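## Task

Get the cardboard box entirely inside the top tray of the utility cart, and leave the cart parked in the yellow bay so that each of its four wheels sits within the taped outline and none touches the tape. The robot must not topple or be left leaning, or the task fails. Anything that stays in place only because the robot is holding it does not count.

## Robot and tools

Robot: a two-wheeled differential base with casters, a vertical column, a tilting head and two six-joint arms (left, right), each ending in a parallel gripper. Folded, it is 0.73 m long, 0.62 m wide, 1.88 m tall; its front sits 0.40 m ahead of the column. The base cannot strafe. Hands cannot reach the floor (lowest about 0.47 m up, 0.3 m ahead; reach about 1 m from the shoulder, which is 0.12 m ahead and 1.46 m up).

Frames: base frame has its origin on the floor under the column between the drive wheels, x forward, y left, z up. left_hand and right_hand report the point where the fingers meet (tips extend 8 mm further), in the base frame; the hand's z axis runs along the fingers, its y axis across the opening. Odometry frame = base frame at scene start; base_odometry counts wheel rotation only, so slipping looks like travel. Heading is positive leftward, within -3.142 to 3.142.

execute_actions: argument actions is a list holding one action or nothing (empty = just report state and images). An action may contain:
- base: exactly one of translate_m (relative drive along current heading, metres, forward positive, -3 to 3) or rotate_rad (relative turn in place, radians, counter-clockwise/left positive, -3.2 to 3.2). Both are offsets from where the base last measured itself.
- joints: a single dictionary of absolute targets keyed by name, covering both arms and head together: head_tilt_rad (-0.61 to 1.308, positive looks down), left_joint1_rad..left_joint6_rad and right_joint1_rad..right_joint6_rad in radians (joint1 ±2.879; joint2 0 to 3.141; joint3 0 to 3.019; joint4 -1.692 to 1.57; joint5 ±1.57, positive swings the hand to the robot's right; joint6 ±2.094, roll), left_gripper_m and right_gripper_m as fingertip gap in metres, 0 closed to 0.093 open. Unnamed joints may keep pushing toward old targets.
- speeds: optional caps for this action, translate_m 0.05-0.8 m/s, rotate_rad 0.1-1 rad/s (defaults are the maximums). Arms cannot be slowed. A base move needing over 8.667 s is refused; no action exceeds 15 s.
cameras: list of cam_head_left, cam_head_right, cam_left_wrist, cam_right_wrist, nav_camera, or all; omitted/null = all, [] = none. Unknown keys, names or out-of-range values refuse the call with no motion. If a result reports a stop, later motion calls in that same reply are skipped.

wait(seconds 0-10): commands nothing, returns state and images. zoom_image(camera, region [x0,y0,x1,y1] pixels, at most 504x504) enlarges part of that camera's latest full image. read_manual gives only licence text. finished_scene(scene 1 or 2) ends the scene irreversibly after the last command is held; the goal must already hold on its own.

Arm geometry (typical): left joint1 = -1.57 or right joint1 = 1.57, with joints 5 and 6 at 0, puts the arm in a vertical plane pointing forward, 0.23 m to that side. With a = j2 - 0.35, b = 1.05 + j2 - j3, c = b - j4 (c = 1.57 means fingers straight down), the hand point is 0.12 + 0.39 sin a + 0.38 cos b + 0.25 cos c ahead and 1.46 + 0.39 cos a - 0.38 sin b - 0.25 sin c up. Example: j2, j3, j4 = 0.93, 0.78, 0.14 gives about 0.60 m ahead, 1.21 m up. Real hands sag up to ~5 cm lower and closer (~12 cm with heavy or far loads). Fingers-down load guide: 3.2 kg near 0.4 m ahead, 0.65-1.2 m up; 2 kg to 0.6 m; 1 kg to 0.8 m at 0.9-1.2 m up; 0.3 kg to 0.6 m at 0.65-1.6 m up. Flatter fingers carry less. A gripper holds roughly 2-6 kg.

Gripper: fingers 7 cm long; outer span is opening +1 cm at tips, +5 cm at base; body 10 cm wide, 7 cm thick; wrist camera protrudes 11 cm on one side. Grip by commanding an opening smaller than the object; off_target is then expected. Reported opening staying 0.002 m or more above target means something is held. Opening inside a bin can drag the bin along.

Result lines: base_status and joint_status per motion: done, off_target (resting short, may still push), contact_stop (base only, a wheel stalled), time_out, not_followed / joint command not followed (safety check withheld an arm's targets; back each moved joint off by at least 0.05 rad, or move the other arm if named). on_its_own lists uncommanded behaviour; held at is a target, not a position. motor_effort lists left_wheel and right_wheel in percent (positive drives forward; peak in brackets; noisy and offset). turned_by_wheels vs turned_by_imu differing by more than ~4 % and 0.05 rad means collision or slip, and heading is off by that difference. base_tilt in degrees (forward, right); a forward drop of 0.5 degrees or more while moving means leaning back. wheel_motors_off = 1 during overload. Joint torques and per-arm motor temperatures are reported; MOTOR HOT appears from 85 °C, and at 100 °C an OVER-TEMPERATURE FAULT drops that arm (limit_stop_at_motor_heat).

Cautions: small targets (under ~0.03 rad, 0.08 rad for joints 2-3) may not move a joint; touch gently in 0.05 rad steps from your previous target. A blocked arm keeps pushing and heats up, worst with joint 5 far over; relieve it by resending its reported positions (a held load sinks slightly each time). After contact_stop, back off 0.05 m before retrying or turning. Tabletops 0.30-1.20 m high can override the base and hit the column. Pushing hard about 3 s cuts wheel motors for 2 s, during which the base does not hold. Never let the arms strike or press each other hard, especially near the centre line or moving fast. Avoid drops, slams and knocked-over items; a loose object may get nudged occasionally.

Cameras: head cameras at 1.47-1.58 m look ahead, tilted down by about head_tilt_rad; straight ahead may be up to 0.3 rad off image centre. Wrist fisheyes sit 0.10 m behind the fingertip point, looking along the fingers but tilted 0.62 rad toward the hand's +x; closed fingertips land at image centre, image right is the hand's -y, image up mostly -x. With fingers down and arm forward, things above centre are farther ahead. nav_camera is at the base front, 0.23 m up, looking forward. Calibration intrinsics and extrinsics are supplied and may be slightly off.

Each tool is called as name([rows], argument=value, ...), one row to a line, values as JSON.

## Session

execute_actions(actions=[])

Scene clock: 0.00 s.
Joint torques (N m, as the arm reports them, + toward a larger angle): no reading
Motor temperatures (°C, as the motors report them): left_arm=[19 22 21 20 19 22] | right_arm=[20 23 21 22 22 21]
base_odometry: x=+0.000 y=+0.000 heading=+0.000 (m, m, rad; odometry frame)
turned_by_wheels: +0.000 (rad since the last result)
turned_by_imu: +0.000 (rad since the last result)
base_tilt: forward=+0.0 right=+0.8 (deg)
base_status: not commanded
joint_positions: head_tilt_rad=+0.870 left_joint1_rad=-1.567 left_joint2_rad=+0.881 left_joint3_rad=+0.389 left_joint4_rad=-0.920 left_joint5_rad=-0.035 left_joint6_rad=-0.048 left_gripper_m=+0.095 right_joint1_rad=+1.575 right_joint2_rad=+0.862 right_joint3_rad=+0.359 right_joint4_rad=-0.961 right_joint5_rad=+0.008 right_joint6_rad=+0.002 right_gripper_m=+0.094
joint_status: not commanded
wheel_motors_off: 0
motor_effort: left_wheel=+3 right_wheel=+4 (%)
left_hand: x=+0.1414 y=+0.2314 z=+1.2506 quat_wxyz=(+0.429, +0.016, -0.903, -0.027) (m; base frame)
right_hand: x=+0.1231 y=-0.2260 z=+1.2643 quat_wxyz=(+0.453, +0.003, -0.891, +0.003) (m; base frame)
pictures: cam_head_left, cam_head_right, cam_left_wrist, cam_right_wrist, nav_camera
camera_calibration (this result's frames):
cam_head_left: T_world_to_cam=[[0.011318, -0.997768, -0.0658115, 0.149936], [-0.785797, 0.0318268, -0.617665, 0.986647], [0.618381, 0.0587052, -0.783682, 1.09294], [0, 0, 0, 1]] pos_world=[0.0977541, 0.0540381, 1.4758]
cam_head_right: T_world_to_cam=[[0.00557542, -0.996866, -0.0789081, 0.0571334], [-0.770686, 0.0459975, -0.635553, 1.01921], [0.637191, 0.0643569, -0.768014, 1.06613], [0, 0, 0, 1]] pos_world=[0.105846, -0.0585395, 1.47107]
cam_left_wrist: T_world_to_cam=[[0.0044494, -0.998523, -0.0541437, 0.29821], [-0.034441, -0.0542651, 0.997932, -1.22821], [-0.999397, -0.00257544, -0.0346316, 0.309384], [0, 0, 0, 1]] pos_world=[0.26557, 0.231917, 1.25253]
cam_right_wrist: T_world_to_cam=[[0.0138681, -0.999813, 0.0134845, -0.249736], [-0.00226942, 0.0134543, 0.999907, -1.25437], [-0.999901, -0.0138974, -0.00208241, 0.248903], [0, 0, 0, 1]] pos_world=[0.249495, -0.229353, 1.25814]
Images, in order (width x height): cam_head_left 504x504, cam_head_right 504x504, cam_left_wrist 616x616, cam_right_wrist 616x616, nav_camera 504x504.

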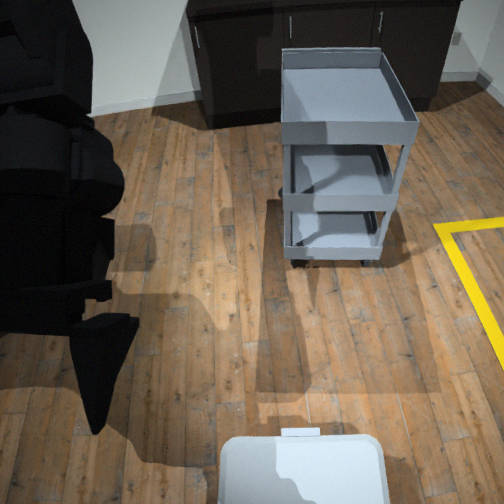

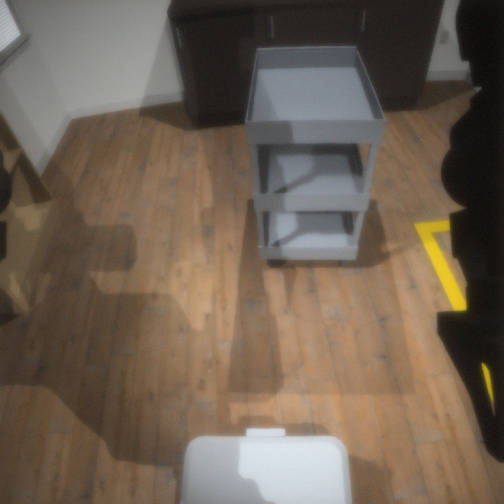

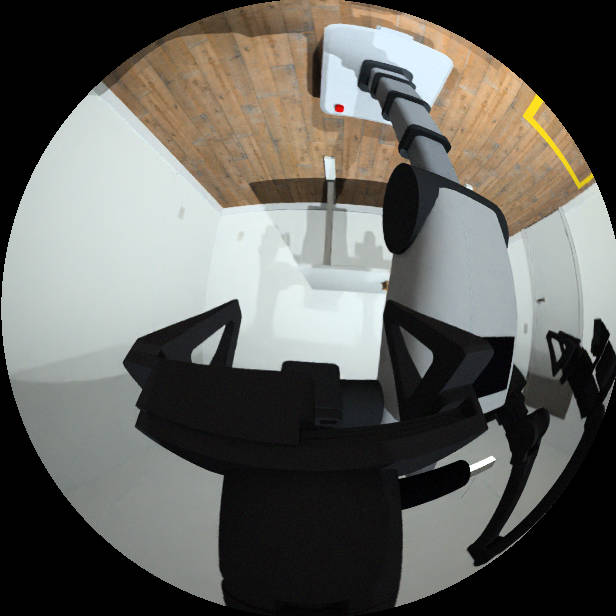

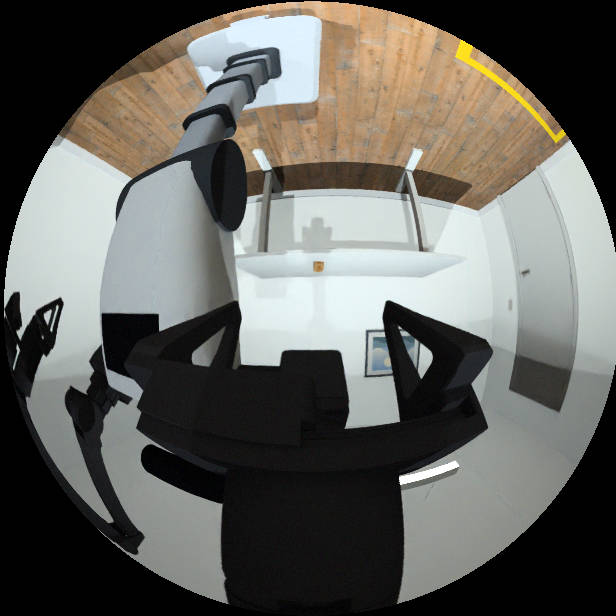

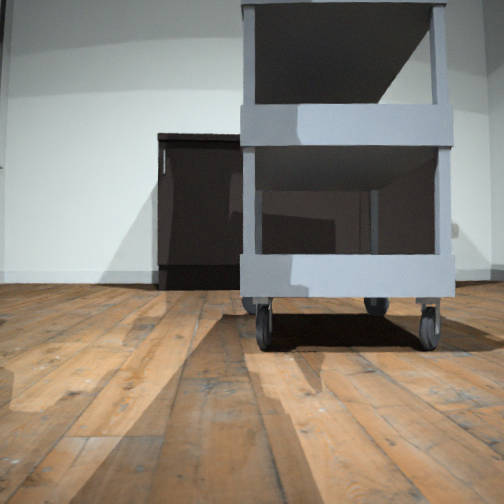

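execute_actions([
  {"base":{"rotate_rad":-1.0},"joints":{"head_tilt_rad":0.75}},
], cameras=["cam_head_left"])

execute_actions([
  {"base":{"rotate_rad":-2.1},"joints":{"head_tilt_rad":0.5}},
], cameras=["cam_head_left","cam_head_right"])

Scene clock: 4.90 s.
Joint torques (N m, as the arm reports them, + toward a larger angle): left_arm=[-0.39 -5.35 -0.71 -1.07  0.05 -0.03] | right_arm=[ 0.22 -5.84 -1.2  -1.04  0.12  0.03]
Motor temperatures (°C, as the motors report them): left_arm=[19 22 21 20 19 22] | right_arm=[20 23 21 22 22 21]
base_odometry: x=+0.000 y=+0.000 heading=-0.999 (m, m, rad; odometry frame)
turned_by_wheels: -0.999 (rad since the last result)
turned_by_imu: -0.996 (rad since the last result)
base_tilt: forward=+0.0 right=+0.9 (deg)
base_status: done
joint_positions: head_tilt_rad=+0.766 left_joint1_rad=-1.567 left_joint2_rad=+0.881 left_joint3_rad=+0.389 left_joint4_rad=-0.920 left_joint5_rad=-0.035 left_joint6_rad=-0.048 left_gripper_m=+0.095 right_joint1_rad=+1.575 right_joint2_rad=+0.862 right_joint3_rad=+0.359 right_joint4_rad=-0.961 right_joint5_rad=+0.008 right_joint6_rad=+0.002 right_gripper_m=+0.094
joint_status: all done
wheel_motors_off: 0
motor_effort: left_wheel=+4(44) right_wheel=-4(41) (%)
left_hand: x=+0.1414 y=+0.2314 z=+1.2506 quat_wxyz=(+0.429, +0.016, -0.903, -0.027) (m; base frame)
right_hand: x=+0.1231 y=-0.2260 z=+1.2643 quat_wxyz=(+0.453, +0.003, -0.891, +0.003) (m; base frame)
pictures: cam_head_left
camera_calibration (this result's frames):
cam_head_left: T_world_to_cam=[[0.0181013, -0.997768, -0.0642775, 0.147234], [-0.717296, 0.0318268, -0.696041, 1.10392], [0.696533, 0.0587052, -0.715119, 0.983443], [0, 0, 0, 1]] pos_world=[0.104172, 0.0540381, 1.48112]
Images, in order (width x height): cam_head_left 504x504.

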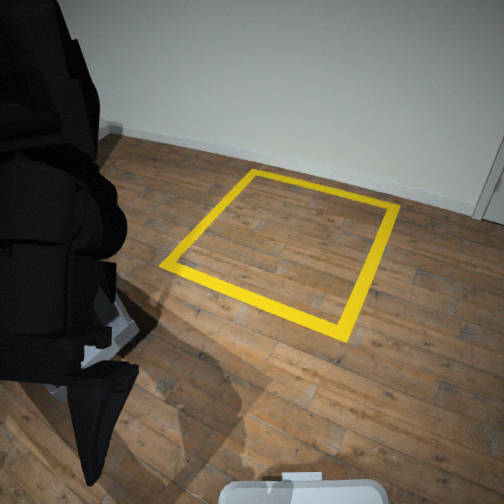

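Scene clock: 8.53 s.
Joint torques (N m, as the arm reports them, + toward a larger angle): left_arm=[-0.55 -5.88 -0.51 -1.11  0.05  0.01] | right_arm=[ 0.04 -5.89 -1.22 -1.05  0.12  0.03]
Motor temperatures (°C, as the motors report them): left_arm=[19 22 21 20 19 22] | right_arm=[20 23 21 22 22 21]
base_odometry: x=+0.000 y=+0.000 heading=-3.098 (m, m, rad; odometry frame)
turned_by_wheels: -2.099 (rad since the last result)
turned_by_imu: -2.101 (rad since the last result)
base_tilt: forward=-0.1 right=+0.8 (deg)
base_status: done
joint_positions: head_tilt_rad=+0.518 left_joint1_rad=-1.567 left_joint2_rad=+0.881 left_joint3_rad=+0.389 left_joint4_rad=-0.920 left_joint5_rad=-0.035 left_joint6_rad=-0.048 left_gripper_m=+0.095 right_joint1_rad=+1.575 right_joint2_rad=+0.862 right_joint3_rad=+0.359 right_joint4_rad=-0.961 right_joint5_rad=+0.008 right_joint6_rad=+0.002 right_gripper_m=+0.095
joint_status: all done
wheel_motors_off: 0
motor_effort: left_wheel=+2(30) right_wheel=-4(25) (%)
left_hand: x=+0.1414 y=+0.2314 z=+1.2506 quat_wxyz=(+0.429, +0.016, -0.903, -0.027) (m; base frame)
right_hand: x=+0.1231 y=-0.2260 z=+1.2643 quat_wxyz=(+0.453, +0.003, -0.891, +0.003) (m; base frame)
pictures: cam_head_left, cam_head_right
camera_calibration (this result's frames):
cam_head_left: T_world_to_cam=[[0.0333316, -0.997768, -0.0578641, 0.136596], [-0.524405, 0.0318268, -0.850874, 1.33272], [0.850816, 0.0587052, -0.522174, 0.678593], [0, 0, 0, 1]] pos_world=[0.116973, 0.0540381, 1.49622]
cam_head_right: T_world_to_cam=[[0.0324608, -0.996866, -0.0721379, 0.0453629], [-0.50405, 0.0459975, -0.862449, 1.3553], [0.863064, 0.0643569, -0.500977, 0.643597], [0, 0, 0, 1]] pos_world=[0.1262, -0.0585395, 1.49458]
Images, in order (width x height): cam_head_left 504x504, cam_head_right 504x504.

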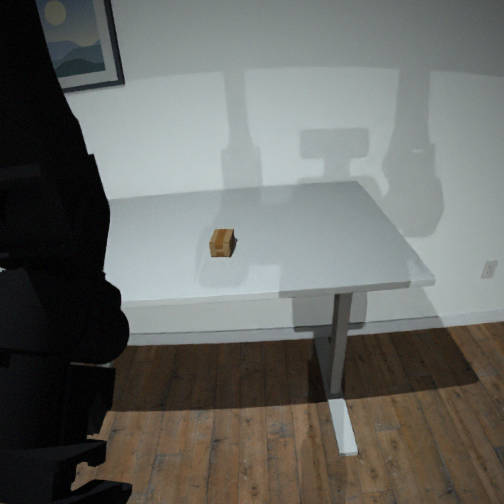

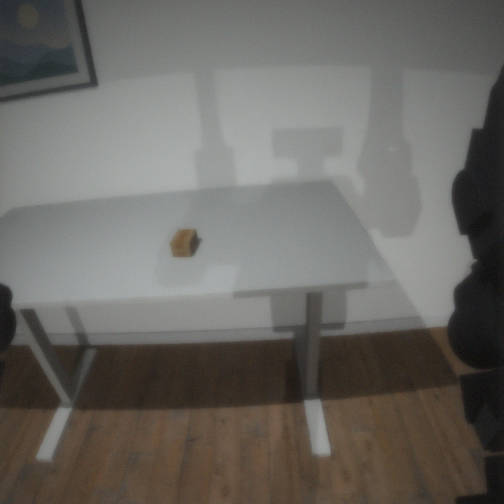

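execute_actions([
  {"base":{"rotate_rad":-0.03},"joints":{"left_joint2_rad":1.3,"left_joint3_rad":1.49,"left_joint4_rad":-0.7,"left_joint5_rad":0,"left_joint6_rad":0}},
], cameras=[])

execute_actions([
  {"base":{"translate_m":0.32},"joints":{"head_tilt_rad":0.8}},
], cameras=["cam_head_right","cam_left_wrist"])

Scene clock: 15.23 s.
Joint torques (N m, as the arm reports them, + toward a larger angle): left_arm=[ -0.42 -17.54   6.62   0.88   0.19   0.07] | right_arm=[ 0.18 -5.79 -1.22 -1.03  0.12  0.03]
Motor temperatures (°C, as the motors report them): left_arm=[19 22 21 20 19 22] | right_arm=[20 23 21 22 22 21]
base_odometry: x=+0.000 y=+0.000 heading=-3.127 (m, m, rad; odometry frame)
turned_by_wheels: -0.029 (rad since the last result)
turned_by_imu: -0.027 (rad since the last result)
base_tilt: forward=-0.2 right=+0.9 (deg)
base_status: done
joint_positions: head_tilt_rad=+0.518 left_joint1_rad=-1.567 left_joint2_rad=+1.301 left_joint3_rad=+1.473 left_joint4_rad=-0.702 left_joint5_rad=-0.004 left_joint6_rad=-0.006 left_gripper_m=+0.095 right_joint1_rad=+1.575 right_joint2_rad=+0.862 right_joint3_rad=+0.359 right_joint4_rad=-0.961 right_joint5_rad=+0.008 right_joint6_rad=+0.002 right_gripper_m=+0.095
joint_status: all done
wheel_motors_off: 0
motor_effort: left_wheel=+6(27) right_wheel=-6(26) (%)
left_hand: x=+0.6813 y=+0.2275 z=+1.1392 quat_wxyz=(+0.003, +0.004, -1.000, -0.004) (m; base frame)
right_hand: x=+0.1231 y=-0.2260 z=+1.2643 quat_wxyz=(+0.453, +0.003, -0.891, +0.003) (m; base frame)
pictures: none
No camera images: the call's "cameras" was empty. Leave "cameras" out to get every camera's image.

Scene clock: 17.40 s.
Joint torques (N m, as the arm reports them, + toward a larger angle): left_arm=[ -0.19 -18.     6.61   0.93   0.18   0.06] | right_arm=[-0.1  -5.9  -1.37 -1.06  0.11  0.03]
Motor temperatures (°C, as the motors report them): left_arm=[19 23 22 20 19 22] | right_arm=[20 23 21 22 22 21]
base_odometry: x=-0.320 y=-0.004 heading=-3.128 (m, m, rad; odometry frame)
turned_by_wheels: -0.001 (rad since the last result)
turned_by_imu: +0.000 (rad since the last result)
base_tilt: forward=-0.1 right=+0.8 (deg)
base_status: done
joint_positions: head_tilt_rad=+0.802 left_joint1_rad=-1.567 left_joint2_rad=+1.301 left_joint3_rad=+1.475 left_joint4_rad=-0.701 left_joint5_rad=-0.004 left_joint6_rad=-0.006 left_gripper_m=+0.095 right_joint1_rad=+1.575 right_joint2_rad=+0.862 right_joint3_rad=+0.361 right_joint4_rad=-0.961 right_joint5_rad=+0.008 right_joint6_rad=+0.002 right_gripper_m=+0.095
joint_status: all done
wheel_motors_off: 0
motor_effort: left_wheel=+0(62) right_wheel=+1(50) (%)
left_hand: x=+0.6820 y=+0.2275 z=+1.1395 quat_wxyz=(+0.002, +0.004, -1.000, -0.004) (m; base frame)
right_hand: x=+0.1241 y=-0.2260 z=+1.2639 quat_wxyz=(+0.452, +0.003, -0.892, +0.003) (m; base frame)
pictures: cam_head_right, cam_left_wrist
camera_calibration (this result's frames):
cam_head_right: T_world_to_cam=[[0.0109368, -0.996866, -0.0783452, 0.0559983], [-0.72561, 0.0459975, -0.686568, 1.09552], [0.68802, 0.0643569, -0.722833, 0.994006], [0, 0, 0, 1]] pos_world=[0.110411, -0.0585395, 1.47504]
cam_left_wrist: T_world_to_cam=[[0.00137446, -0.999996, -0.0025723, 0.229579], [-0.794422, -0.00265423, 0.607361, -0.147267], [-0.607365, 0.00120869, -0.794422, 1.44336], [0, 0, 0, 1]] pos_world=[0.759337, 0.227443, 1.23667]
Images, in order (width x height): cam_head_right 504x504, cam_left_wrist 616x616.

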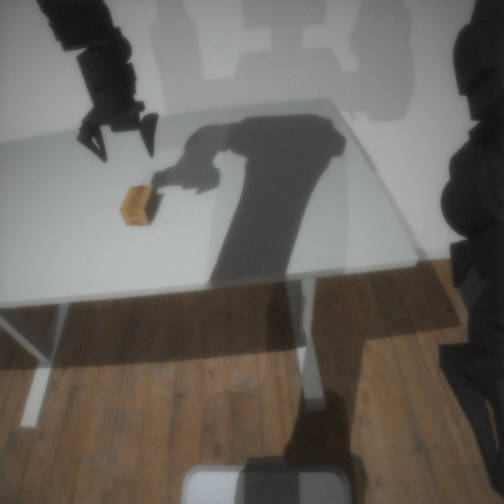

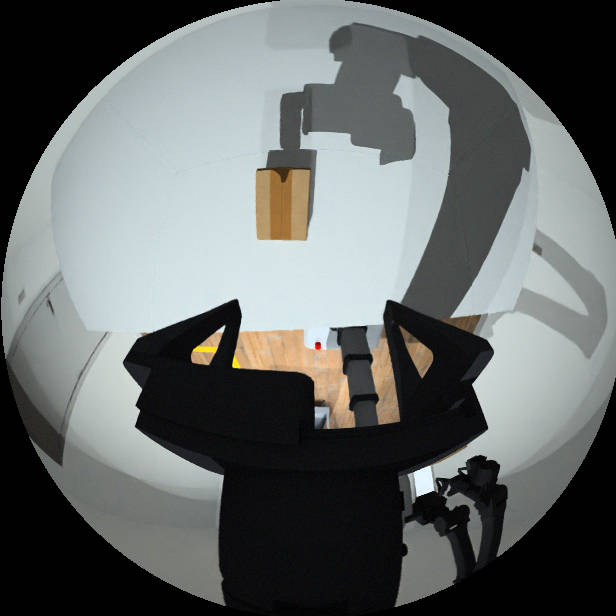

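execute_actions([
  {"base":{"rotate_rad":0.043},"joints":{"left_joint2_rad":1.58,"left_joint3_rad":1.78,"left_joint6_rad":0.05}},
], cameras=["cam_head_right","cam_left_wrist"])

Scene clock: 23.03 s.
Joint torques (N m, as the arm reports them, + toward a larger angle): left_arm=[ -0.48 -20.75   7.71   0.96   0.16   0.06] | right_arm=[ 0.05 -5.89 -1.33 -0.99  0.12  0.04]
Motor temperatures (°C, as the motors report them): left_arm=[19 23 22 20 19 22] | right_arm=[20 23 21 22 22 21]
base_odometry: x=-0.320 y=-0.004 heading=-3.087 (m, m, rad; odometry frame)
turned_by_wheels: +0.041 (rad since the last result)
turned_by_imu: +0.043 (rad since the last result)
base_tilt: forward=+0.0 right=+1.0 (deg)
base_status: done
joint_positions: head_tilt_rad=+0.802 left_joint1_rad=-1.567 left_joint2_rad=+1.591 left_joint3_rad=+1.746 left_joint4_rad=-0.701 left_joint5_rad=-0.003 left_joint6_rad=+0.044 left_gripper_m=+0.095 right_joint1_rad=+1.575 right_joint2_rad=+0.862 right_joint3_rad=+0.361 right_joint4_rad=-0.961 right_joint5_rad=+0.008 right_joint6_rad=+0.002 right_gripper_m=+0.095
joint_status: all done
wheel_motors_off: 0
motor_effort: left_wheel=-2(39) right_wheel=+2(32) (%)
left_hand: x=+0.7223 y=+0.2280 z=+1.0360 quat_wxyz=(+0.012, -0.021, -1.000, -0.003) (m; base frame)
right_hand: x=+0.1241 y=-0.2260 z=+1.2639 quat_wxyz=(+0.452, +0.003, -0.892, +0.003) (m; base frame)
pictures: cam_head_right, cam_left_wrist
camera_calibration (this result's frames):
cam_head_right: T_world_to_cam=[[0.0109368, -0.996866, -0.0783452, 0.0559983], [-0.725609, 0.0459975, -0.686568, 1.09552], [0.68802, 0.0643569, -0.722833, 0.994006], [0, 0, 0, 1]] pos_world=[0.110411, -0.0585395, 1.47504]
cam_left_wrist: T_world_to_cam=[[-0.0479525, -0.998849, -0.000590928, 0.263065], [-0.781867, 0.0371675, 0.622336, -0.0860518], [-0.621598, 0.0303046, -0.78275, 1.37709], [0, 0, 0, 1]] pos_world=[0.801333, 0.224229, 1.13163]
Images, in order (width x height): cam_head_right 504x504, cam_left_wrist 616x616.

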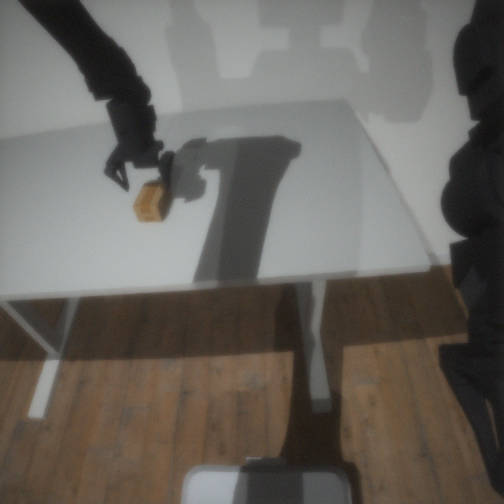

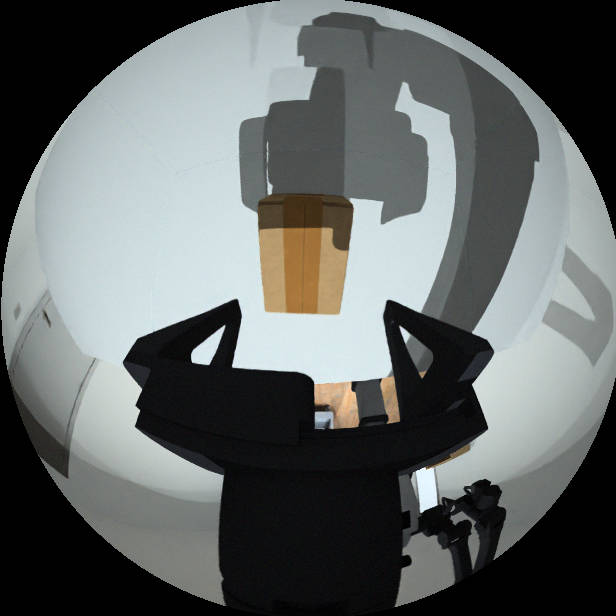

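execute_actions([
  {"joints":{"left_joint2_rad":1.68,"left_joint3_rad":1.89}},
], cameras=[])

execute_actions([
  {"joints":{"left_joint2_rad":1.77,"left_joint3_rad":1.98}},
], cameras=[])

execute_actions([
  {"joints":{"left_gripper_m":0.03}},
], cameras=["cam_head_right","cam_left_wrist"])

Scene clock: 26.83 s.
Joint torques (N m, as the arm reports them, + toward a larger angle): left_arm=[ -0.66 -19.52   7.63   1.05   0.18   0.1 ] | right_arm=[ 0.01 -6.04 -1.51 -1.02  0.12  0.03]
Motor temperatures (°C, as the motors report them): left_arm=[19 24 23 20 19 22] | right_arm=[20 23 21 22 22 21]
base_odometry: x=-0.320 y=-0.004 heading=-3.087 (m, m, rad; odometry frame)
turned_by_wheels: +0.000 (rad since the last result)
turned_by_imu: +0.001 (rad since the last result)
base_tilt: forward=+0.0 right=+0.9 (deg)
base_status: not commanded
joint_positions: head_tilt_rad=+0.802 left_joint1_rad=-1.567 left_joint2_rad=+1.660 left_joint3_rad=+1.864 left_joint4_rad=-0.701 left_joint5_rad=-0.003 left_joint6_rad=+0.044 left_gripper_m=+0.095 right_joint1_rad=+1.575 right_joint2_rad=+0.862 right_joint3_rad=+0.361 right_joint4_rad=-0.961 right_joint5_rad=+0.008 right_joint6_rad=+0.002 right_gripper_m=+0.095
joint_status: all done
wheel_motors_off: 0
motor_effort: left_wheel=-4(2) right_wheel=+3(4) (%)
left_hand: x=+0.7569 y=+0.2281 z=+1.0233 quat_wxyz=(-0.014, -0.021, -1.000, -0.004) (m; base frame)
right_hand: x=+0.1241 y=-0.2260 z=+1.2639 quat_wxyz=(+0.452, +0.003, -0.892, +0.003) (m; base frame)
pictures: none
No camera images: the call's "cameras" was empty. Leave "cameras" out to get every camera's image.

Scene clock: 27.80 s.
Joint torques (N m, as the arm reports them, + toward a larger angle): left_arm=[ -0.45 -19.92   7.2    1.07   0.18   0.07] | right_arm=[-0.22 -5.89 -1.35 -1.06  0.11  0.03]
Motor temperatures (°C, as the motors report them): left_arm=[19 24 23 20 19 22] | right_arm=[20 23 21 22 22 21]
base_odometry: x=-0.320 y=-0.004 heading=-3.087 (m, m, rad; odometry frame)
turned_by_wheels: +0.000 (rad since the last result)
turned_by_imu: +0.000 (rad since the last result)
base_tilt: forward=+0.0 right=+1.1 (deg)
base_status: not commanded
joint_positions: head_tilt_rad=+0.802 left_joint1_rad=-1.567 left_joint2_rad=+1.763 left_joint3_rad=+1.953 left_joint4_rad=-0.701 left_joint5_rad=-0.003 left_joint6_rad=+0.044 left_gripper_m=+0.095 right_joint1_rad=+1.575 right_joint2_rad=+0.862 right_joint3_rad=+0.361 right_joint4_rad=-0.961 right_joint5_rad=+0.008 right_joint6_rad=+0.002 right_gripper_m=+0.095
joint_status: all done
wheel_motors_off: 0
motor_effort: left_wheel=-2(2) right_wheel=+4(4) (%)
left_hand: x=+0.7573 y=+0.2282 z=+0.9806 quat_wxyz=(-0.006, -0.021, -1.000, -0.003) (m; base frame)
right_hand: x=+0.1241 y=-0.2260 z=+1.2639 quat_wxyz=(+0.452, +0.003, -0.892, +0.003) (m; base frame)
pictures: none
No camera images: the call's "cameras" was empty. Leave "cameras" out to get every camera's image.

Scene clock: 28.43 s.
Joint torques (N m, as the arm reports them, + toward a larger angle): left_arm=[ -0.56 -20.42   7.43   0.84   0.16   0.08] | right_arm=[ 0.16 -5.48 -1.33 -1.05  0.12  0.02]
Motor temperatures (°C, as the motors report them): left_arm=[19 24 23 20 19 22] | right_arm=[20 23 21 22 22 21]
base_odometry: x=-0.320 y=-0.004 heading=-3.087 (m, m, rad; odometry frame)
turned_by_wheels: +0.000 (rad since the last result)
turned_by_imu: +0.000 (rad since the last result)
base_tilt: forward=-0.1 right=+1.0 (deg)
base_status: not commanded
joint_positions: head_tilt_rad=+0.802 left_joint1_rad=-1.567 left_joint2_rad=+1.763 left_joint3_rad=+1.953 left_joint4_rad=-0.701 left_joint5_rad=-0.003 left_joint6_rad=+0.044 left_gripper_m=+0.060 right_joint1_rad=+1.575 right_joint2_rad=+0.862 right_joint3_rad=+0.361 right_joint4_rad=-0.961 right_joint5_rad=+0.008 right_joint6_rad=+0.002 right_gripper_m=+0.095
joint_status: left_gripper_m off_target (ended at +0.060, target +0.030)
wheel_motors_off: 0
motor_effort: left_wheel=-3(3) right_wheel=+4(4) (%)
left_hand: x=+0.7573 y=+0.2282 z=+0.9806 quat_wxyz=(-0.006, -0.021, -1.000, -0.003) (m; base frame)
right_hand: x=+0.1241 y=-0.2260 z=+1.2639 quat_wxyz=(+0.452, +0.003, -0.892, +0.003) (m; base frame)
pictures: cam_head_right, cam_left_wrist
camera_calibration (this result's frames):
cam_head_right: T_world_to_cam=[[0.0109368, -0.996866, -0.0783452, 0.0559983], [-0.72561, 0.0459975, -0.686568, 1.09552], [0.68802, 0.0643569, -0.722833, 0.994006], [0, 0, 0, 1]] pos_world=[0.110411, -0.0585395, 1.47504]
cam_left_wrist: T_world_to_cam=[[-0.0484129, -0.998825, -0.00239343, 0.2671], [-0.803655, 0.0375299, 0.593911, 0.0200242], [-0.593123, 0.0306764, -0.804527, 1.3552], [0, 0, 0, 1]] pos_world=[0.832825, 0.224462, 1.07904]
Images, in order (width x height): cam_head_right 504x504, cam_left_wrist 616x616.

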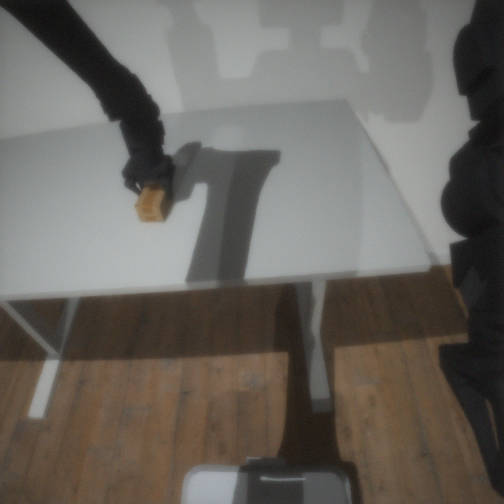

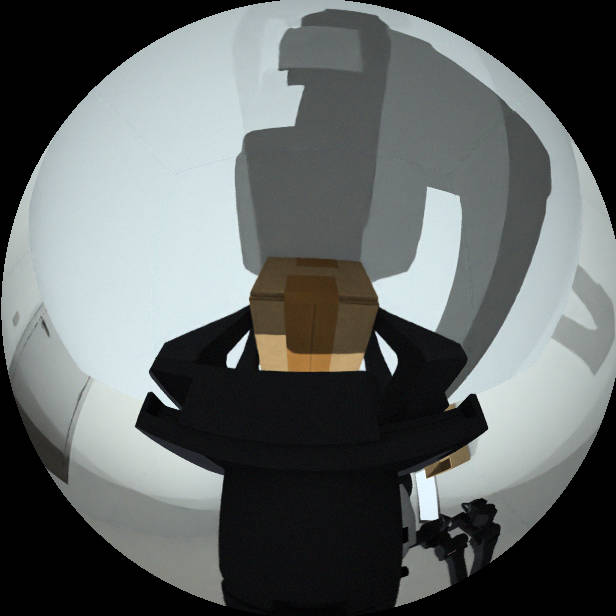

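execute_actions([
  {"joints":{"left_gripper_m":0.085}},
], cameras=[])

execute_actions([
  {"joints":{"left_joint2_rad":1.815,"left_joint3_rad":2.0}},
], cameras=[])

execute_actions([
  {"joints":{"left_gripper_m":0.03}},
], cameras=[])

execute_actions([
  {"joints":{"left_joint2_rad":1.4,"left_joint3_rad":1.6}},
], cameras=[])

execute_actions([
  {"base":{"translate_m":-0.22}},
], cameras=[])

execute_actions([
  {"base":{"rotate_rad":-2.3}},
], cameras=["cam_head_right"])

execute_actions([
  {"base":{"rotate_rad":-1.45}},
], cameras=[])

execute_actions([
  {"base":{"translate_m":0.8}},
], cameras=[])

execute_actions([
  {"base":{"rotate_rad":0.55}},
], cameras=["cam_head_right"])

Scene clock: 39.50 s.
Joint torques (N m, as the arm reports them, + toward a larger angle): left_arm=[ -0.71 -20.33   7.43   0.88   0.17   0.08] | right_arm=[-0.14 -5.96 -1.44 -1.08  0.13  0.03]
Motor temperatures (°C, as the motors report them): left_arm=[19 25 23 20 19 22] | right_arm=[20 23 21 22 22 21]
base_odometry: x=-0.320 y=-0.004 heading=-3.087 (m, m, rad; odometry frame)
turned_by_wheels: +0.000 (rad since the last result)
turned_by_imu: +0.001 (rad since the last result)
base_tilt: forward=-0.2 right=+0.9 (deg)
base_status: not commanded
joint_positions: head_tilt_rad=+0.802 left_joint1_rad=-1.567 left_joint2_rad=+1.763 left_joint3_rad=+1.953 left_joint4_rad=-0.701 left_joint5_rad=-0.003 left_joint6_rad=+0.044 left_gripper_m=+0.085 right_joint1_rad=+1.575 right_joint2_rad=+0.862 right_joint3_rad=+0.361 right_joint4_rad=-0.961 right_joint5_rad=+0.008 right_joint6_rad=+0.002 right_gripper_m=+0.095
joint_status: all done
wheel_motors_off: 0
motor_effort: left_wheel=-2(2) right_wheel=+4(4) (%)
left_hand: x=+0.7573 y=+0.2282 z=+0.9806 quat_wxyz=(-0.006, -0.021, -1.000, -0.003) (m; base frame)
right_hand: x=+0.1241 y=-0.2260 z=+1.2639 quat_wxyz=(+0.452, +0.003, -0.892, +0.003) (m; base frame)
pictures: none
No camera images: the call's "cameras" was empty. Leave "cameras" out to get every camera's image.

Scene clock: 40.23 s.
Joint torques (N m, as the arm reports them, + toward a larger angle): left_arm=[ -0.76 -19.58   7.48   0.88   0.16   0.07] | right_arm=[-0.01 -5.78 -1.44 -1.04  0.11  0.04]
Motor temperatures (°C, as the motors report them): left_arm=[19 25 23 20 19 22] | right_arm=[20 23 21 22 22 21]
base_odometry: x=-0.320 y=-0.004 heading=-3.087 (m, m, rad; odometry frame)
turned_by_wheels: +0.000 (rad since the last result)
turned_by_imu: +0.000 (rad since the last result)
base_tilt: forward=+0.0 right=+0.9 (deg)
base_status: not commanded
joint_positions: head_tilt_rad=+0.802 left_joint1_rad=-1.567 left_joint2_rad=+1.797 left_joint3_rad=+1.969 left_joint4_rad=-0.701 left_joint5_rad=-0.003 left_joint6_rad=+0.044 left_gripper_m=+0.085 right_joint1_rad=+1.575 right_joint2_rad=+0.862 right_joint3_rad=+0.361 right_joint4_rad=-0.961 right_joint5_rad=+0.008 right_joint6_rad=+0.002 right_gripper_m=+0.095
joint_status: all done
wheel_motors_off: 0
motor_effort: left_wheel=-2(1) right_wheel=+3(4) (%)
left_hand: x=+0.7492 y=+0.2283 z=+0.9631 quat_wxyz=(+0.003, -0.021, -1.000, -0.003) (m; base frame)
right_hand: x=+0.1241 y=-0.2260 z=+1.2639 quat_wxyz=(+0.452, +0.003, -0.892, +0.003) (m; base frame)
pictures: none
No camera images: the call's "cameras" was empty. Leave "cameras" out to get every camera's image.

Scene clock: 40.83 s.
Joint torques (N m, as the arm reports them, + toward a larger angle): left_arm=[ -0.52 -19.96   7.66   0.97   0.16   0.07] | right_arm=[-0.05 -5.77 -1.39 -1.06  0.11  0.03]
Motor temperatures (°C, as the motors report them): left_arm=[19 25 24 20 19 22] | right_arm=[20 23 21 22 22 21]
base_odometry: x=-0.320 y=-0.004 heading=-3.087 (m, m, rad; odometry frame)
turned_by_wheels: +0.000 (rad since the last result)
turned_by_imu: +0.000 (rad since the last result)
base_tilt: forward=+0.0 right=+0.9 (deg)
base_status: not commanded
joint_positions: head_tilt_rad=+0.802 left_joint1_rad=-1.567 left_joint2_rad=+1.797 left_joint3_rad=+1.969 left_joint4_rad=-0.701 left_joint5_rad=-0.002 left_joint6_rad=+0.044 left_gripper_m=+0.060 right_joint1_rad=+1.575 right_joint2_rad=+0.862 right_joint3_rad=+0.361 right_joint4_rad=-0.961 right_joint5_rad=+0.008 right_joint6_rad=+0.002 right_gripper_m=+0.095
joint_status: left_gripper_m off_target (ended at +0.060, target +0.030)
wheel_motors_off: 0
motor_effort: left_wheel=-3(4) right_wheel=+4(4) (%)
left_hand: x=+0.7492 y=+0.2282 z=+0.9631 quat_wxyz=(+0.003, -0.021, -1.000, -0.003) (m; base frame)
right_hand: x=+0.1241 y=-0.2260 z=+1.2639 quat_wxyz=(+0.452, +0.003, -0.892, +0.003) (m; base frame)
pictures: none
No camera images: the call's "cameras" was empty. Leave "cameras" out to get every camera's image.

Scene clock: 42.23 s.
Joint torques (N m, as the arm reports them, + toward a larger angle): left_arm=[ -0.48 -18.29   5.96   0.96   0.15   0.06] | right_arm=[-0.04 -5.66 -1.28 -1.1   0.11  0.02]
Motor temperatures (°C, as the motors report them): left_arm=[19 25 23 20 19 22] | right_arm=[20 23 21 22 22 21]
base_odometry: x=-0.320 y=-0.004 heading=-3.087 (m, m, rad; odometry frame)
turned_by_wheels: +0.000 (rad since the last result)
turned_by_imu: +0.000 (rad since the last result)
base_tilt: forward=+0.0 right=+0.9 (deg)
base_status: not commanded
joint_positions: head_tilt_rad=+0.802 left_joint1_rad=-1.567 left_joint2_rad=+1.388 left_joint3_rad=+1.598 left_joint4_rad=-0.701 left_joint5_rad=-0.002 left_joint6_rad=+0.044 left_gripper_m=+0.060 right_joint1_rad=+1.575 right_joint2_rad=+0.862 right_joint3_rad=+0.361 right_joint4_rad=-0.961 right_joint5_rad=+0.008 right_joint6_rad=+0.002 right_gripper_m=+0.095
joint_status: all done
wheel_motors_off: 0
motor_effort: left_wheel=-4(2) right_wheel=+4(4) (%)
left_hand: x=+0.7198 y=+0.2276 z=+1.1209 quat_wxyz=(-0.016, -0.021, -1.000, -0.003) (m; base frame)
right_hand: x=+0.1241 y=-0.2260 z=+1.2639 quat_wxyz=(+0.452, +0.003, -0.892, +0.003) (m; base frame)
pictures: none
No camera images: the call's "cameras" was empty. Leave "cameras" out to get every camera's image.

Scene clock: 44.17 s.
Joint torques (N m, as the arm reports them, + toward a larger angle): left_arm=[ -0.52 -18.14   6.23   0.92   0.13   0.08] | right_arm=[-0.09 -5.43 -0.86 -1.05  0.13  0.04]
Motor temperatures (°C, as the motors report them): left_arm=[19 25 23 20 19 22] | right_arm=[20 23 21 22 22 21]
base_odometry: x=-0.100 y=+0.008 heading=-3.086 (m, m, rad; odometry frame)
turned_by_wheels: +0.001 (rad since the last result)
turned_by_imu: +0.001 (rad since the last result)
base_tilt: forward=+0.1 right=+0.7 (deg)
base_status: done
joint_positions: head_tilt_rad=+0.803 left_joint1_rad=-1.567 left_joint2_rad=+1.390 left_joint3_rad=+1.592 left_joint4_rad=-0.701 left_joint5_rad=-0.002 left_joint6_rad=+0.044 left_gripper_m=+0.060 right_joint1_rad=+1.575 right_joint2_rad=+0.861 right_joint3_rad=+0.356 right_joint4_rad=-0.961 right_joint5_rad=+0.008 right_joint6_rad=+0.002 right_gripper_m=+0.095
joint_status: not commanded
wheel_motors_off: 0
motor_effort: left_wheel=+4(70) right_wheel=-1(46) (%)
left_hand: x=+0.7160 y=+0.2276 z=+1.1180 quat_wxyz=(-0.012, -0.021, -1.000, -0.003) (m; base frame)
right_hand: x=+0.1214 y=-0.2261 z=+1.2649 quat_wxyz=(+0.454, +0.003, -0.891, +0.003) (m; base frame)
pictures: none
No camera images: the call's "cameras" was empty. Leave "cameras" out to get every camera's image.

Scene clock: 48.00 s.
Joint torques (N m, as the arm reports them, + toward a larger angle): left_arm=[ -0.37 -18.78   6.22   1.04   0.15   0.04] | right_arm=[-0.13 -5.76 -0.9  -1.08  0.13  0.02]
Motor temperatures (°C, as the motors report them): left_arm=[19 25 23 20 19 22] | right_arm=[20 23 21 22 22 21]
base_odometry: x=-0.100 y=+0.008 heading=+0.898 (m, m, rad; odometry frame)
turned_by_wheels: -2.299 (rad since the last result)
turned_by_imu: -2.299 (rad since the last result)
base_tilt: forward=-0.2 right=+0.8 (deg)
base_status: done
joint_positions: head_tilt_rad=+0.803 left_joint1_rad=-1.566 left_joint2_rad=+1.390 left_joint3_rad=+1.592 left_joint4_rad=-0.701 left_joint5_rad=-0.002 left_joint6_rad=+0.044 left_gripper_m=+0.060 right_joint1_rad=+1.575 right_joint2_rad=+0.861 right_joint3_rad=+0.356 right_joint4_rad=-0.961 right_joint5_rad=+0.008 right_joint6_rad=+0.002 right_gripper_m=+0.095
joint_status: not commanded
wheel_motors_off: 0
motor_effort: left_wheel=+9(55) right_wheel=-5(35) (%)
left_hand: x=+0.7160 y=+0.2278 z=+1.1180 quat_wxyz=(-0.012, -0.021, -1.000, -0.004) (m; base frame)
right_hand: x=+0.1214 y=-0.2261 z=+1.2649 quat_wxyz=(+0.454, +0.003, -0.891, +0.003) (m; base frame)
pictures: cam_head_right
camera_calibration (this result's frames):
cam_head_right: T_world_to_cam=[[0.0108935, -0.996866, -0.0783512, 0.0560098], [-0.725989, 0.0459975, -0.686166, 1.09492], [0.68762, 0.0643569, -0.723213, 0.994612], [0, 0, 0, 1]] pos_world=[0.110375, -0.0585395, 1.475]
Images, in order (width x height): cam_head_right 504x504.

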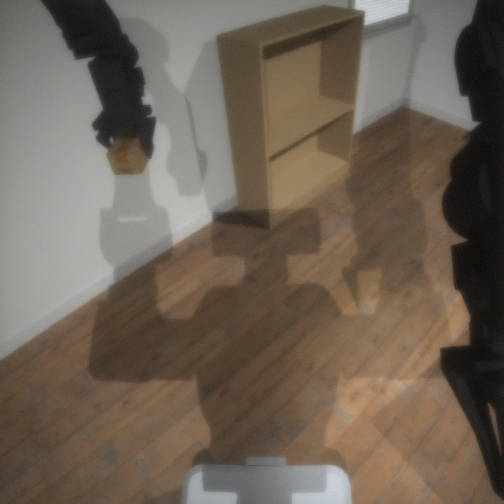

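Scene clock: 51.00 s.
Joint torques (N m, as the arm reports them, + toward a larger angle): left_arm=[ -0.95 -17.81   6.28   0.98   0.12   0.06] | right_arm=[-0.17 -5.78 -0.91 -1.03  0.12  0.03]
Motor temperatures (°C, as the motors report them): left_arm=[19 26 23 20 19 22] | right_arm=[20 23 21 22 22 21]
base_odometry: x=-0.100 y=+0.008 heading=-0.551 (m, m, rad; odometry frame)
turned_by_wheels: -1.449 (rad since the last result)
turned_by_imu: -1.450 (rad since the last result)
base_tilt: forward=-0.1 right=+0.8 (deg)
base_status: done
joint_positions: head_tilt_rad=+0.803 left_joint1_rad=-1.566 left_joint2_rad=+1.390 left_joint3_rad=+1.592 left_joint4_rad=-0.701 left_joint5_rad=-0.002 left_joint6_rad=+0.044 left_gripper_m=+0.060 right_joint1_rad=+1.575 right_joint2_rad=+0.861 right_joint3_rad=+0.356 right_joint4_rad=-0.961 right_joint5_rad=+0.008 right_joint6_rad=+0.002 right_gripper_m=+0.095
joint_status: not commanded
wheel_motors_off: 0
motor_effort: left_wheel=+4(29) right_wheel=-4(29) (%)
left_hand: x=+0.7160 y=+0.2280 z=+1.1180 quat_wxyz=(-0.012, -0.021, -1.000, -0.004) (m; base frame)
right_hand: x=+0.1214 y=-0.2261 z=+1.2649 quat_wxyz=(+0.454, +0.003, -0.891, +0.003) (m; base frame)
pictures: none
No camera images: the call's "cameras" was empty. Leave "cameras" out to get every camera's image.

Scene clock: 53.97 s.
Joint torques (N m, as the arm reports them, + toward a larger angle): left_arm=[ -0.7  -19.04   6.29   1.     0.15   0.08] | right_arm=[ 0.06 -5.71 -1.12 -1.07  0.12  0.02]
Motor temperatures (°C, as the motors report them): left_arm=[19 26 23 20 19 22] | right_arm=[20 23 21 22 22 21]
base_odometry: x=+0.581 y=-0.412 heading=-0.551 (m, m, rad; odometry frame)
turned_by_wheels: +0.000 (rad since the last result)
turned_by_imu: +0.002 (rad since the last result)
base_tilt: forward=-0.1 right=+0.7 (deg)
base_status: done
joint_positions: head_tilt_rad=+0.803 left_joint1_rad=-1.566 left_joint2_rad=+1.390 left_joint3_rad=+1.592 left_joint4_rad=-0.700 left_joint5_rad=-0.002 left_joint6_rad=+0.044 left_gripper_m=+0.060 right_joint1_rad=+1.575 right_joint2_rad=+0.861 right_joint3_rad=+0.360 right_joint4_rad=-0.961 right_joint5_rad=+0.008 right_joint6_rad=+0.002 right_gripper_m=+0.095
joint_status: not commanded
wheel_motors_off: 0
motor_effort: left_wheel=+1(62) right_wheel=+0(49) (%)
left_hand: x=+0.7158 y=+0.2280 z=+1.1179 quat_wxyz=(-0.012, -0.021, -1.000, -0.004) (m; base frame)
right_hand: x=+0.1237 y=-0.2260 z=+1.2641 quat_wxyz=(+0.452, +0.003, -0.892, +0.003) (m; base frame)
pictures: none
No camera images: the call's "cameras" was empty. Leave "cameras" out to get every camera's image.

Scene clock: 56.00 s.
Joint torques (N m, as the arm reports them, + toward a larger angle): left_arm=[ -0.91 -18.27   6.22   0.95   0.15   0.05] | right_arm=[ 0.04 -5.59 -1.32 -1.03  0.12  0.02]
Motor temperatures (°C, as the motors report them): left_arm=[19 26 24 20 19 22] | right_arm=[20 23 21 22 22 21]
base_odometry: x=+0.581 y=-0.412 heading=-0.002 (m, m, rad; odometry frame)
turned_by_wheels: +0.549 (rad since the last result)
turned_by_imu: +0.549 (rad since the last result)
base_tilt: forward=+0.0 right=+0.9 (deg)
base_status: done
joint_positions: head_tilt_rad=+0.803 left_joint1_rad=-1.566 left_joint2_rad=+1.390 left_joint3_rad=+1.592 left_joint4_rad=-0.700 left_joint5_rad=-0.002 left_joint6_rad=+0.044 left_gripper_m=+0.060 right_joint1_rad=+1.575 right_joint2_rad=+0.861 right_joint3_rad=+0.360 right_joint4_rad=-0.961 right_joint5_rad=+0.008 right_joint6_rad=+0.002 right_gripper_m=+0.095
joint_status: not commanded
wheel_motors_off: 0
motor_effort: left_wheel=-4(53) right_wheel=+4(33) (%)
left_hand: x=+0.7158 y=+0.2280 z=+1.1179 quat_wxyz=(-0.012, -0.021, -1.000, -0.004) (m; base frame)
right_hand: x=+0.1237 y=-0.2260 z=+1.2641 quat_wxyz=(+0.452, +0.003, -0.892, +0.003) (m; base frame)
pictures: cam_head_right
camera_calibration (this result's frames):
cam_head_right: T_world_to_cam=[[0.010892, -0.996866, -0.0783514, 0.0560102], [-0.726003, 0.0459975, -0.686152, 1.0949], [0.687606, 0.0643569, -0.723226, 0.994633], [0, 0, 0, 1]] pos_world=[0.110374, -0.0585395, 1.475]
Images, in order (width x height): cam_head_right 504x504.

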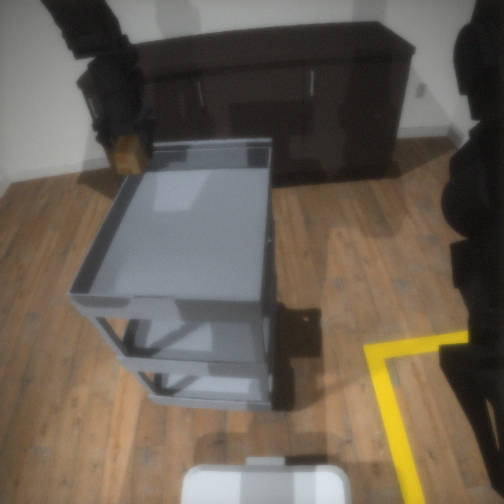

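execute_actions([
  {"base":{"rotate_rad":-0.07},"joints":{"left_joint2_rad":1.93,"left_joint3_rad":2.02,"left_joint4_rad":-0.59}},
], cameras=[])

execute_actions([
  {"joints":{"left_joint2_rad":2.03,"left_joint3_rad":2.11}},
], cameras=["cam_head_right"])

execute_actions([
  {"joints":{"left_joint2_rad":2.08,"left_joint3_rad":2.16}},
], cameras=["cam_head_right"])

Scene clock: 62.67 s.
Joint torques (N m, as the arm reports them, + toward a larger angle): left_arm=[ -0.4  -21.6    6.74   0.73   0.13   0.07] | right_arm=[ 0.04 -5.65 -1.27 -1.04  0.12  0.02]
Motor temperatures (°C, as the motors report them): left_arm=[19 26 24 20 19 22] | right_arm=[20 23 21 22 22 21]
base_odometry: x=+0.581 y=-0.412 heading=-0.071 (m, m, rad; odometry frame)
turned_by_wheels: -0.069 (rad since the last result)
turned_by_imu: -0.068 (rad since the last result)
base_tilt: forward=+0.0 right=+0.9 (deg)
base_status: done
joint_positions: head_tilt_rad=+0.803 left_joint1_rad=-1.569 left_joint2_rad=+1.953 left_joint3_rad=+1.988 left_joint4_rad=-0.589 left_joint5_rad=-0.002 left_joint6_rad=+0.044 left_gripper_m=+0.060 right_joint1_rad=+1.575 right_joint2_rad=+0.861 right_joint3_rad=+0.360 right_joint4_rad=-0.961 right_joint5_rad=+0.008 right_joint6_rad=+0.002 right_gripper_m=+0.095
joint_status: all done
wheel_motors_off: 0
motor_effort: left_wheel=+9(29) right_wheel=-5(21) (%)
left_hand: x=+0.7033 y=+0.2265 z=+0.8726 quat_wxyz=(+0.015, -0.021, -1.000, -0.002) (m; base frame)
right_hand: x=+0.1237 y=-0.2260 z=+1.2641 quat_wxyz=(+0.452, +0.003, -0.892, +0.003) (m; base frame)
pictures: none
No camera images: the call's "cameras" was empty. Leave "cameras" out to get every camera's image.

Scene clock: 63.53 s.
Joint torques (N m, as the arm reports them, + toward a larger angle): left_arm=[ -0.17 -19.63   6.24   0.83   0.16   0.09] | right_arm=[-0.13 -6.05 -1.43 -1.    0.12  0.03]
Motor temperatures (°C, as the motors report them): left_arm=[19 26 24 20 19 22] | right_arm=[20 23 21 22 22 21]
base_odometry: x=+0.581 y=-0.412 heading=-0.071 (m, m, rad; odometry frame)
turned_by_wheels: +0.000 (rad since the last result)
turned_by_imu: +0.000 (rad since the last result)
base_tilt: forward=+0.1 right=+1.0 (deg)
base_status: not commanded
joint_positions: head_tilt_rad=+0.803 left_joint1_rad=-1.569 left_joint2_rad=+2.018 left_joint3_rad=+2.088 left_joint4_rad=-0.589 left_joint5_rad=-0.002 left_joint6_rad=+0.044 left_gripper_m=+0.060 right_joint1_rad=+1.575 right_joint2_rad=+0.861 right_joint3_rad=+0.360 right_joint4_rad=-0.961 right_joint5_rad=+0.008 right_joint6_rad=+0.002 right_gripper_m=+0.095
joint_status: all done
wheel_motors_off: 0
motor_effort: left_wheel=+9(8) right_wheel=-6(6) (%)
left_hand: x=+0.7214 y=+0.2266 z=+0.8549 quat_wxyz=(-0.002, -0.021, -1.000, -0.002) (m; base frame)
right_hand: x=+0.1237 y=-0.2260 z=+1.2641 quat_wxyz=(+0.452, +0.003, -0.892, +0.003) (m; base frame)
pictures: cam_head_right
camera_calibration (this result's frames):
cam_head_right: T_world_to_cam=[[0.0108919, -0.996866, -0.0783514, 0.0560102], [-0.726003, 0.0459975, -0.686152, 1.0949], [0.687606, 0.0643569, -0.723226, 0.994634], [0, 0, 0, 1]] pos_world=[0.110374, -0.0585395, 1.475]
Images, in order (width x height): cam_head_right 504x504.

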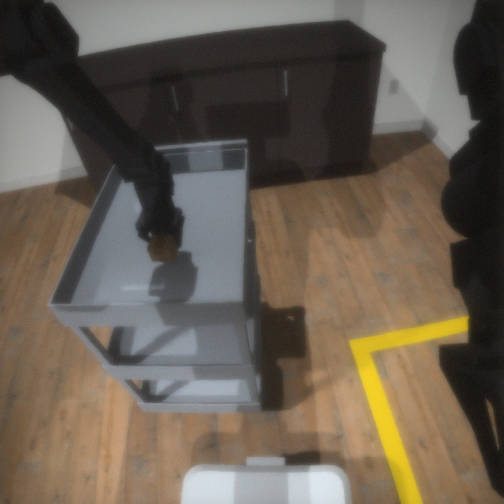

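Scene clock: 64.30 s.
Joint torques (N m, as the arm reports them, + toward a larger angle): left_arm=[ -0.28 -20.25   6.61   0.66   0.16   0.06] | right_arm=[-0.24 -5.75 -1.29 -1.04  0.12  0.02]
Motor temperatures (°C, as the motors report them): left_arm=[19 26 24 20 19 22] | right_arm=[20 23 21 22 22 21]
base_odometry: x=+0.581 y=-0.412 heading=-0.071 (m, m, rad; odometry frame)
turned_by_wheels: +0.000 (rad since the last result)
turned_by_imu: +0.000 (rad since the last result)
base_tilt: forward=-0.1 right=+1.0 (deg)
base_status: not commanded
joint_positions: head_tilt_rad=+0.803 left_joint1_rad=-1.569 left_joint2_rad=+2.072 left_joint3_rad=+2.133 left_joint4_rad=-0.589 left_joint5_rad=-0.002 left_joint6_rad=+0.044 left_gripper_m=+0.060 right_joint1_rad=+1.575 right_joint2_rad=+0.861 right_joint3_rad=+0.360 right_joint4_rad=-0.961 right_joint5_rad=+0.008 right_joint6_rad=+0.002 right_gripper_m=+0.095
joint_status: all done
wheel_motors_off: 0
motor_effort: left_wheel=+8(7) right_wheel=-6(6) (%)
left_hand: x=+0.7136 y=+0.2266 z=+0.8323 quat_wxyz=(+0.002, -0.021, -1.000, -0.002) (m; base frame)
right_hand: x=+0.1237 y=-0.2260 z=+1.2641 quat_wxyz=(+0.452, +0.003, -0.892, +0.003) (m; base frame)
pictures: cam_head_right
camera_calibration (this result's frames):
cam_head_right: T_world_to_cam=[[0.0108919, -0.996866, -0.0783514, 0.0560102], [-0.726003, 0.0459975, -0.686152, 1.0949], [0.687606, 0.0643569, -0.723226, 0.994634], [0, 0, 0, 1]] pos_world=[0.110374, -0.0585395, 1.475]
Images, in order (width x height): cam_head_right 504x504.

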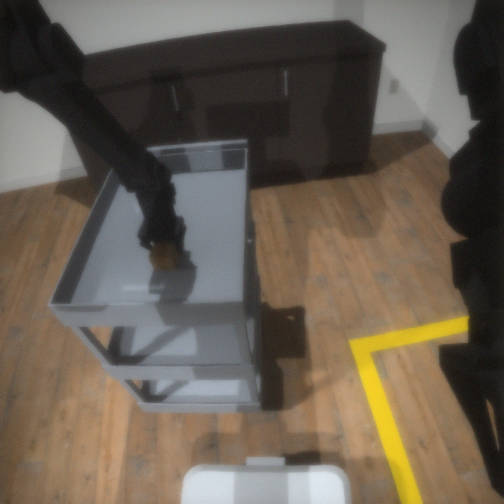

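execute_actions([
  {"joints":{"left_gripper_m":0.093}},
], cameras=[])

execute_actions([
  {"base":{"translate_m":-0.45},"speeds":{"translate_m":0.08}},
], cameras=["cam_head_right"])

Scene clock: 68.73 s.
Joint torques (N m, as the arm reports them, + toward a larger angle): left_arm=[ -0.58 -19.36   6.84   0.78   0.14   0.04] | right_arm=[ 0.01 -5.61 -1.35 -1.    0.12  0.03]
Motor temperatures (°C, as the motors report them): left_arm=[19 26 24 20 19 22] | right_arm=[20 23 21 22 22 21]
base_odometry: x=+0.581 y=-0.412 heading=-0.071 (m, m, rad; odometry frame)
turned_by_wheels: +0.000 (rad since the last result)
turned_by_imu: +0.001 (rad since the last result)
base_tilt: forward=-0.1 right=+1.0 (deg)
base_status: not commanded
joint_positions: head_tilt_rad=+0.803 left_joint1_rad=-1.569 left_joint2_rad=+2.072 left_joint3_rad=+2.133 left_joint4_rad=-0.589 left_joint5_rad=-0.002 left_joint6_rad=+0.044 left_gripper_m=+0.093 right_joint1_rad=+1.575 right_joint2_rad=+0.861 right_joint3_rad=+0.360 right_joint4_rad=-0.961 right_joint5_rad=+0.008 right_joint6_rad=+0.002 right_gripper_m=+0.095
joint_status: all done
wheel_motors_off: 0
motor_effort: left_wheel=+9(9) right_wheel=-6(6) (%)
left_hand: x=+0.7136 y=+0.2266 z=+0.8323 quat_wxyz=(+0.002, -0.021, -1.000, -0.002) (m; base frame)
right_hand: x=+0.1237 y=-0.2260 z=+1.2641 quat_wxyz=(+0.452, +0.003, -0.892, +0.003) (m; base frame)
pictures: none
No camera images: the call's "cameras" was empty. Leave "cameras" out to get every camera's image.

Scene clock: 74.97 s.
Joint torques (N m, as the arm reports them, + toward a larger angle): left_arm=[ -0.52 -19.73   5.25   0.71   0.18   0.06] | right_arm=[ 0.07 -5.75 -1.1  -1.13  0.11  0.03]
Motor temperatures (°C, as the motors report them): left_arm=[19 26 24 20 19 22] | right_arm=[20 23 21 22 22 21]
base_odometry: x=+0.132 y=-0.380 heading=-0.070 (m, m, rad; odometry frame)
turned_by_wheels: +0.002 (rad since the last result)
turned_by_imu: +0.003 (rad since the last result)
base_tilt: forward=+0.1 right=+0.9 (deg)
base_status: done
joint_positions: head_tilt_rad=+0.803 left_joint1_rad=-1.569 left_joint2_rad=+2.070 left_joint3_rad=+2.157 left_joint4_rad=-0.583 left_joint5_rad=-0.003 left_joint6_rad=+0.043 left_gripper_m=+0.093 right_joint1_rad=+1.575 right_joint2_rad=+0.861 right_joint3_rad=+0.359 right_joint4_rad=-0.961 right_joint5_rad=+0.008 right_joint6_rad=+0.002 right_gripper_m=+0.095
joint_status: not commanded
wheel_motors_off: 0
motor_effort: left_wheel=+2(54) right_wheel=-2(52) (%)
left_hand: x=+0.7299 y=+0.2267 z=+0.8387 quat_wxyz=(-0.014, -0.021, -1.000, -0.003) (m; base frame)
right_hand: x=+0.1229 y=-0.2261 z=+1.2644 quat_wxyz=(+0.453, +0.003, -0.892, +0.003) (m; base frame)
pictures: cam_head_right
camera_calibration (this result's frames):
cam_head_right: T_world_to_cam=[[0.0108915, -0.996866, -0.0783515, 0.0560103], [-0.726007, 0.0459975, -0.686147, 1.09489], [0.687601, 0.0643569, -0.723231, 0.99464], [0, 0, 0, 1]] pos_world=[0.110373, -0.0585395, 1.475]
Images, in order (width x height): cam_head_right 504x504.

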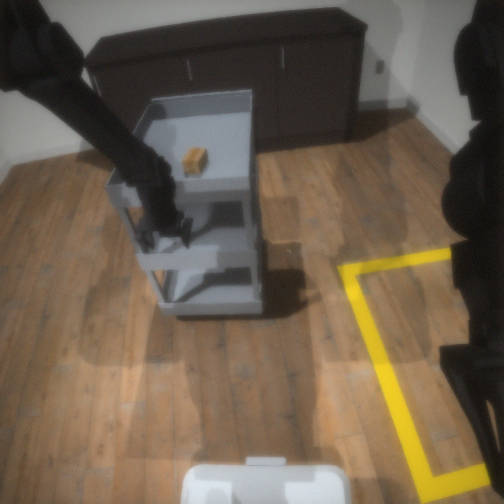

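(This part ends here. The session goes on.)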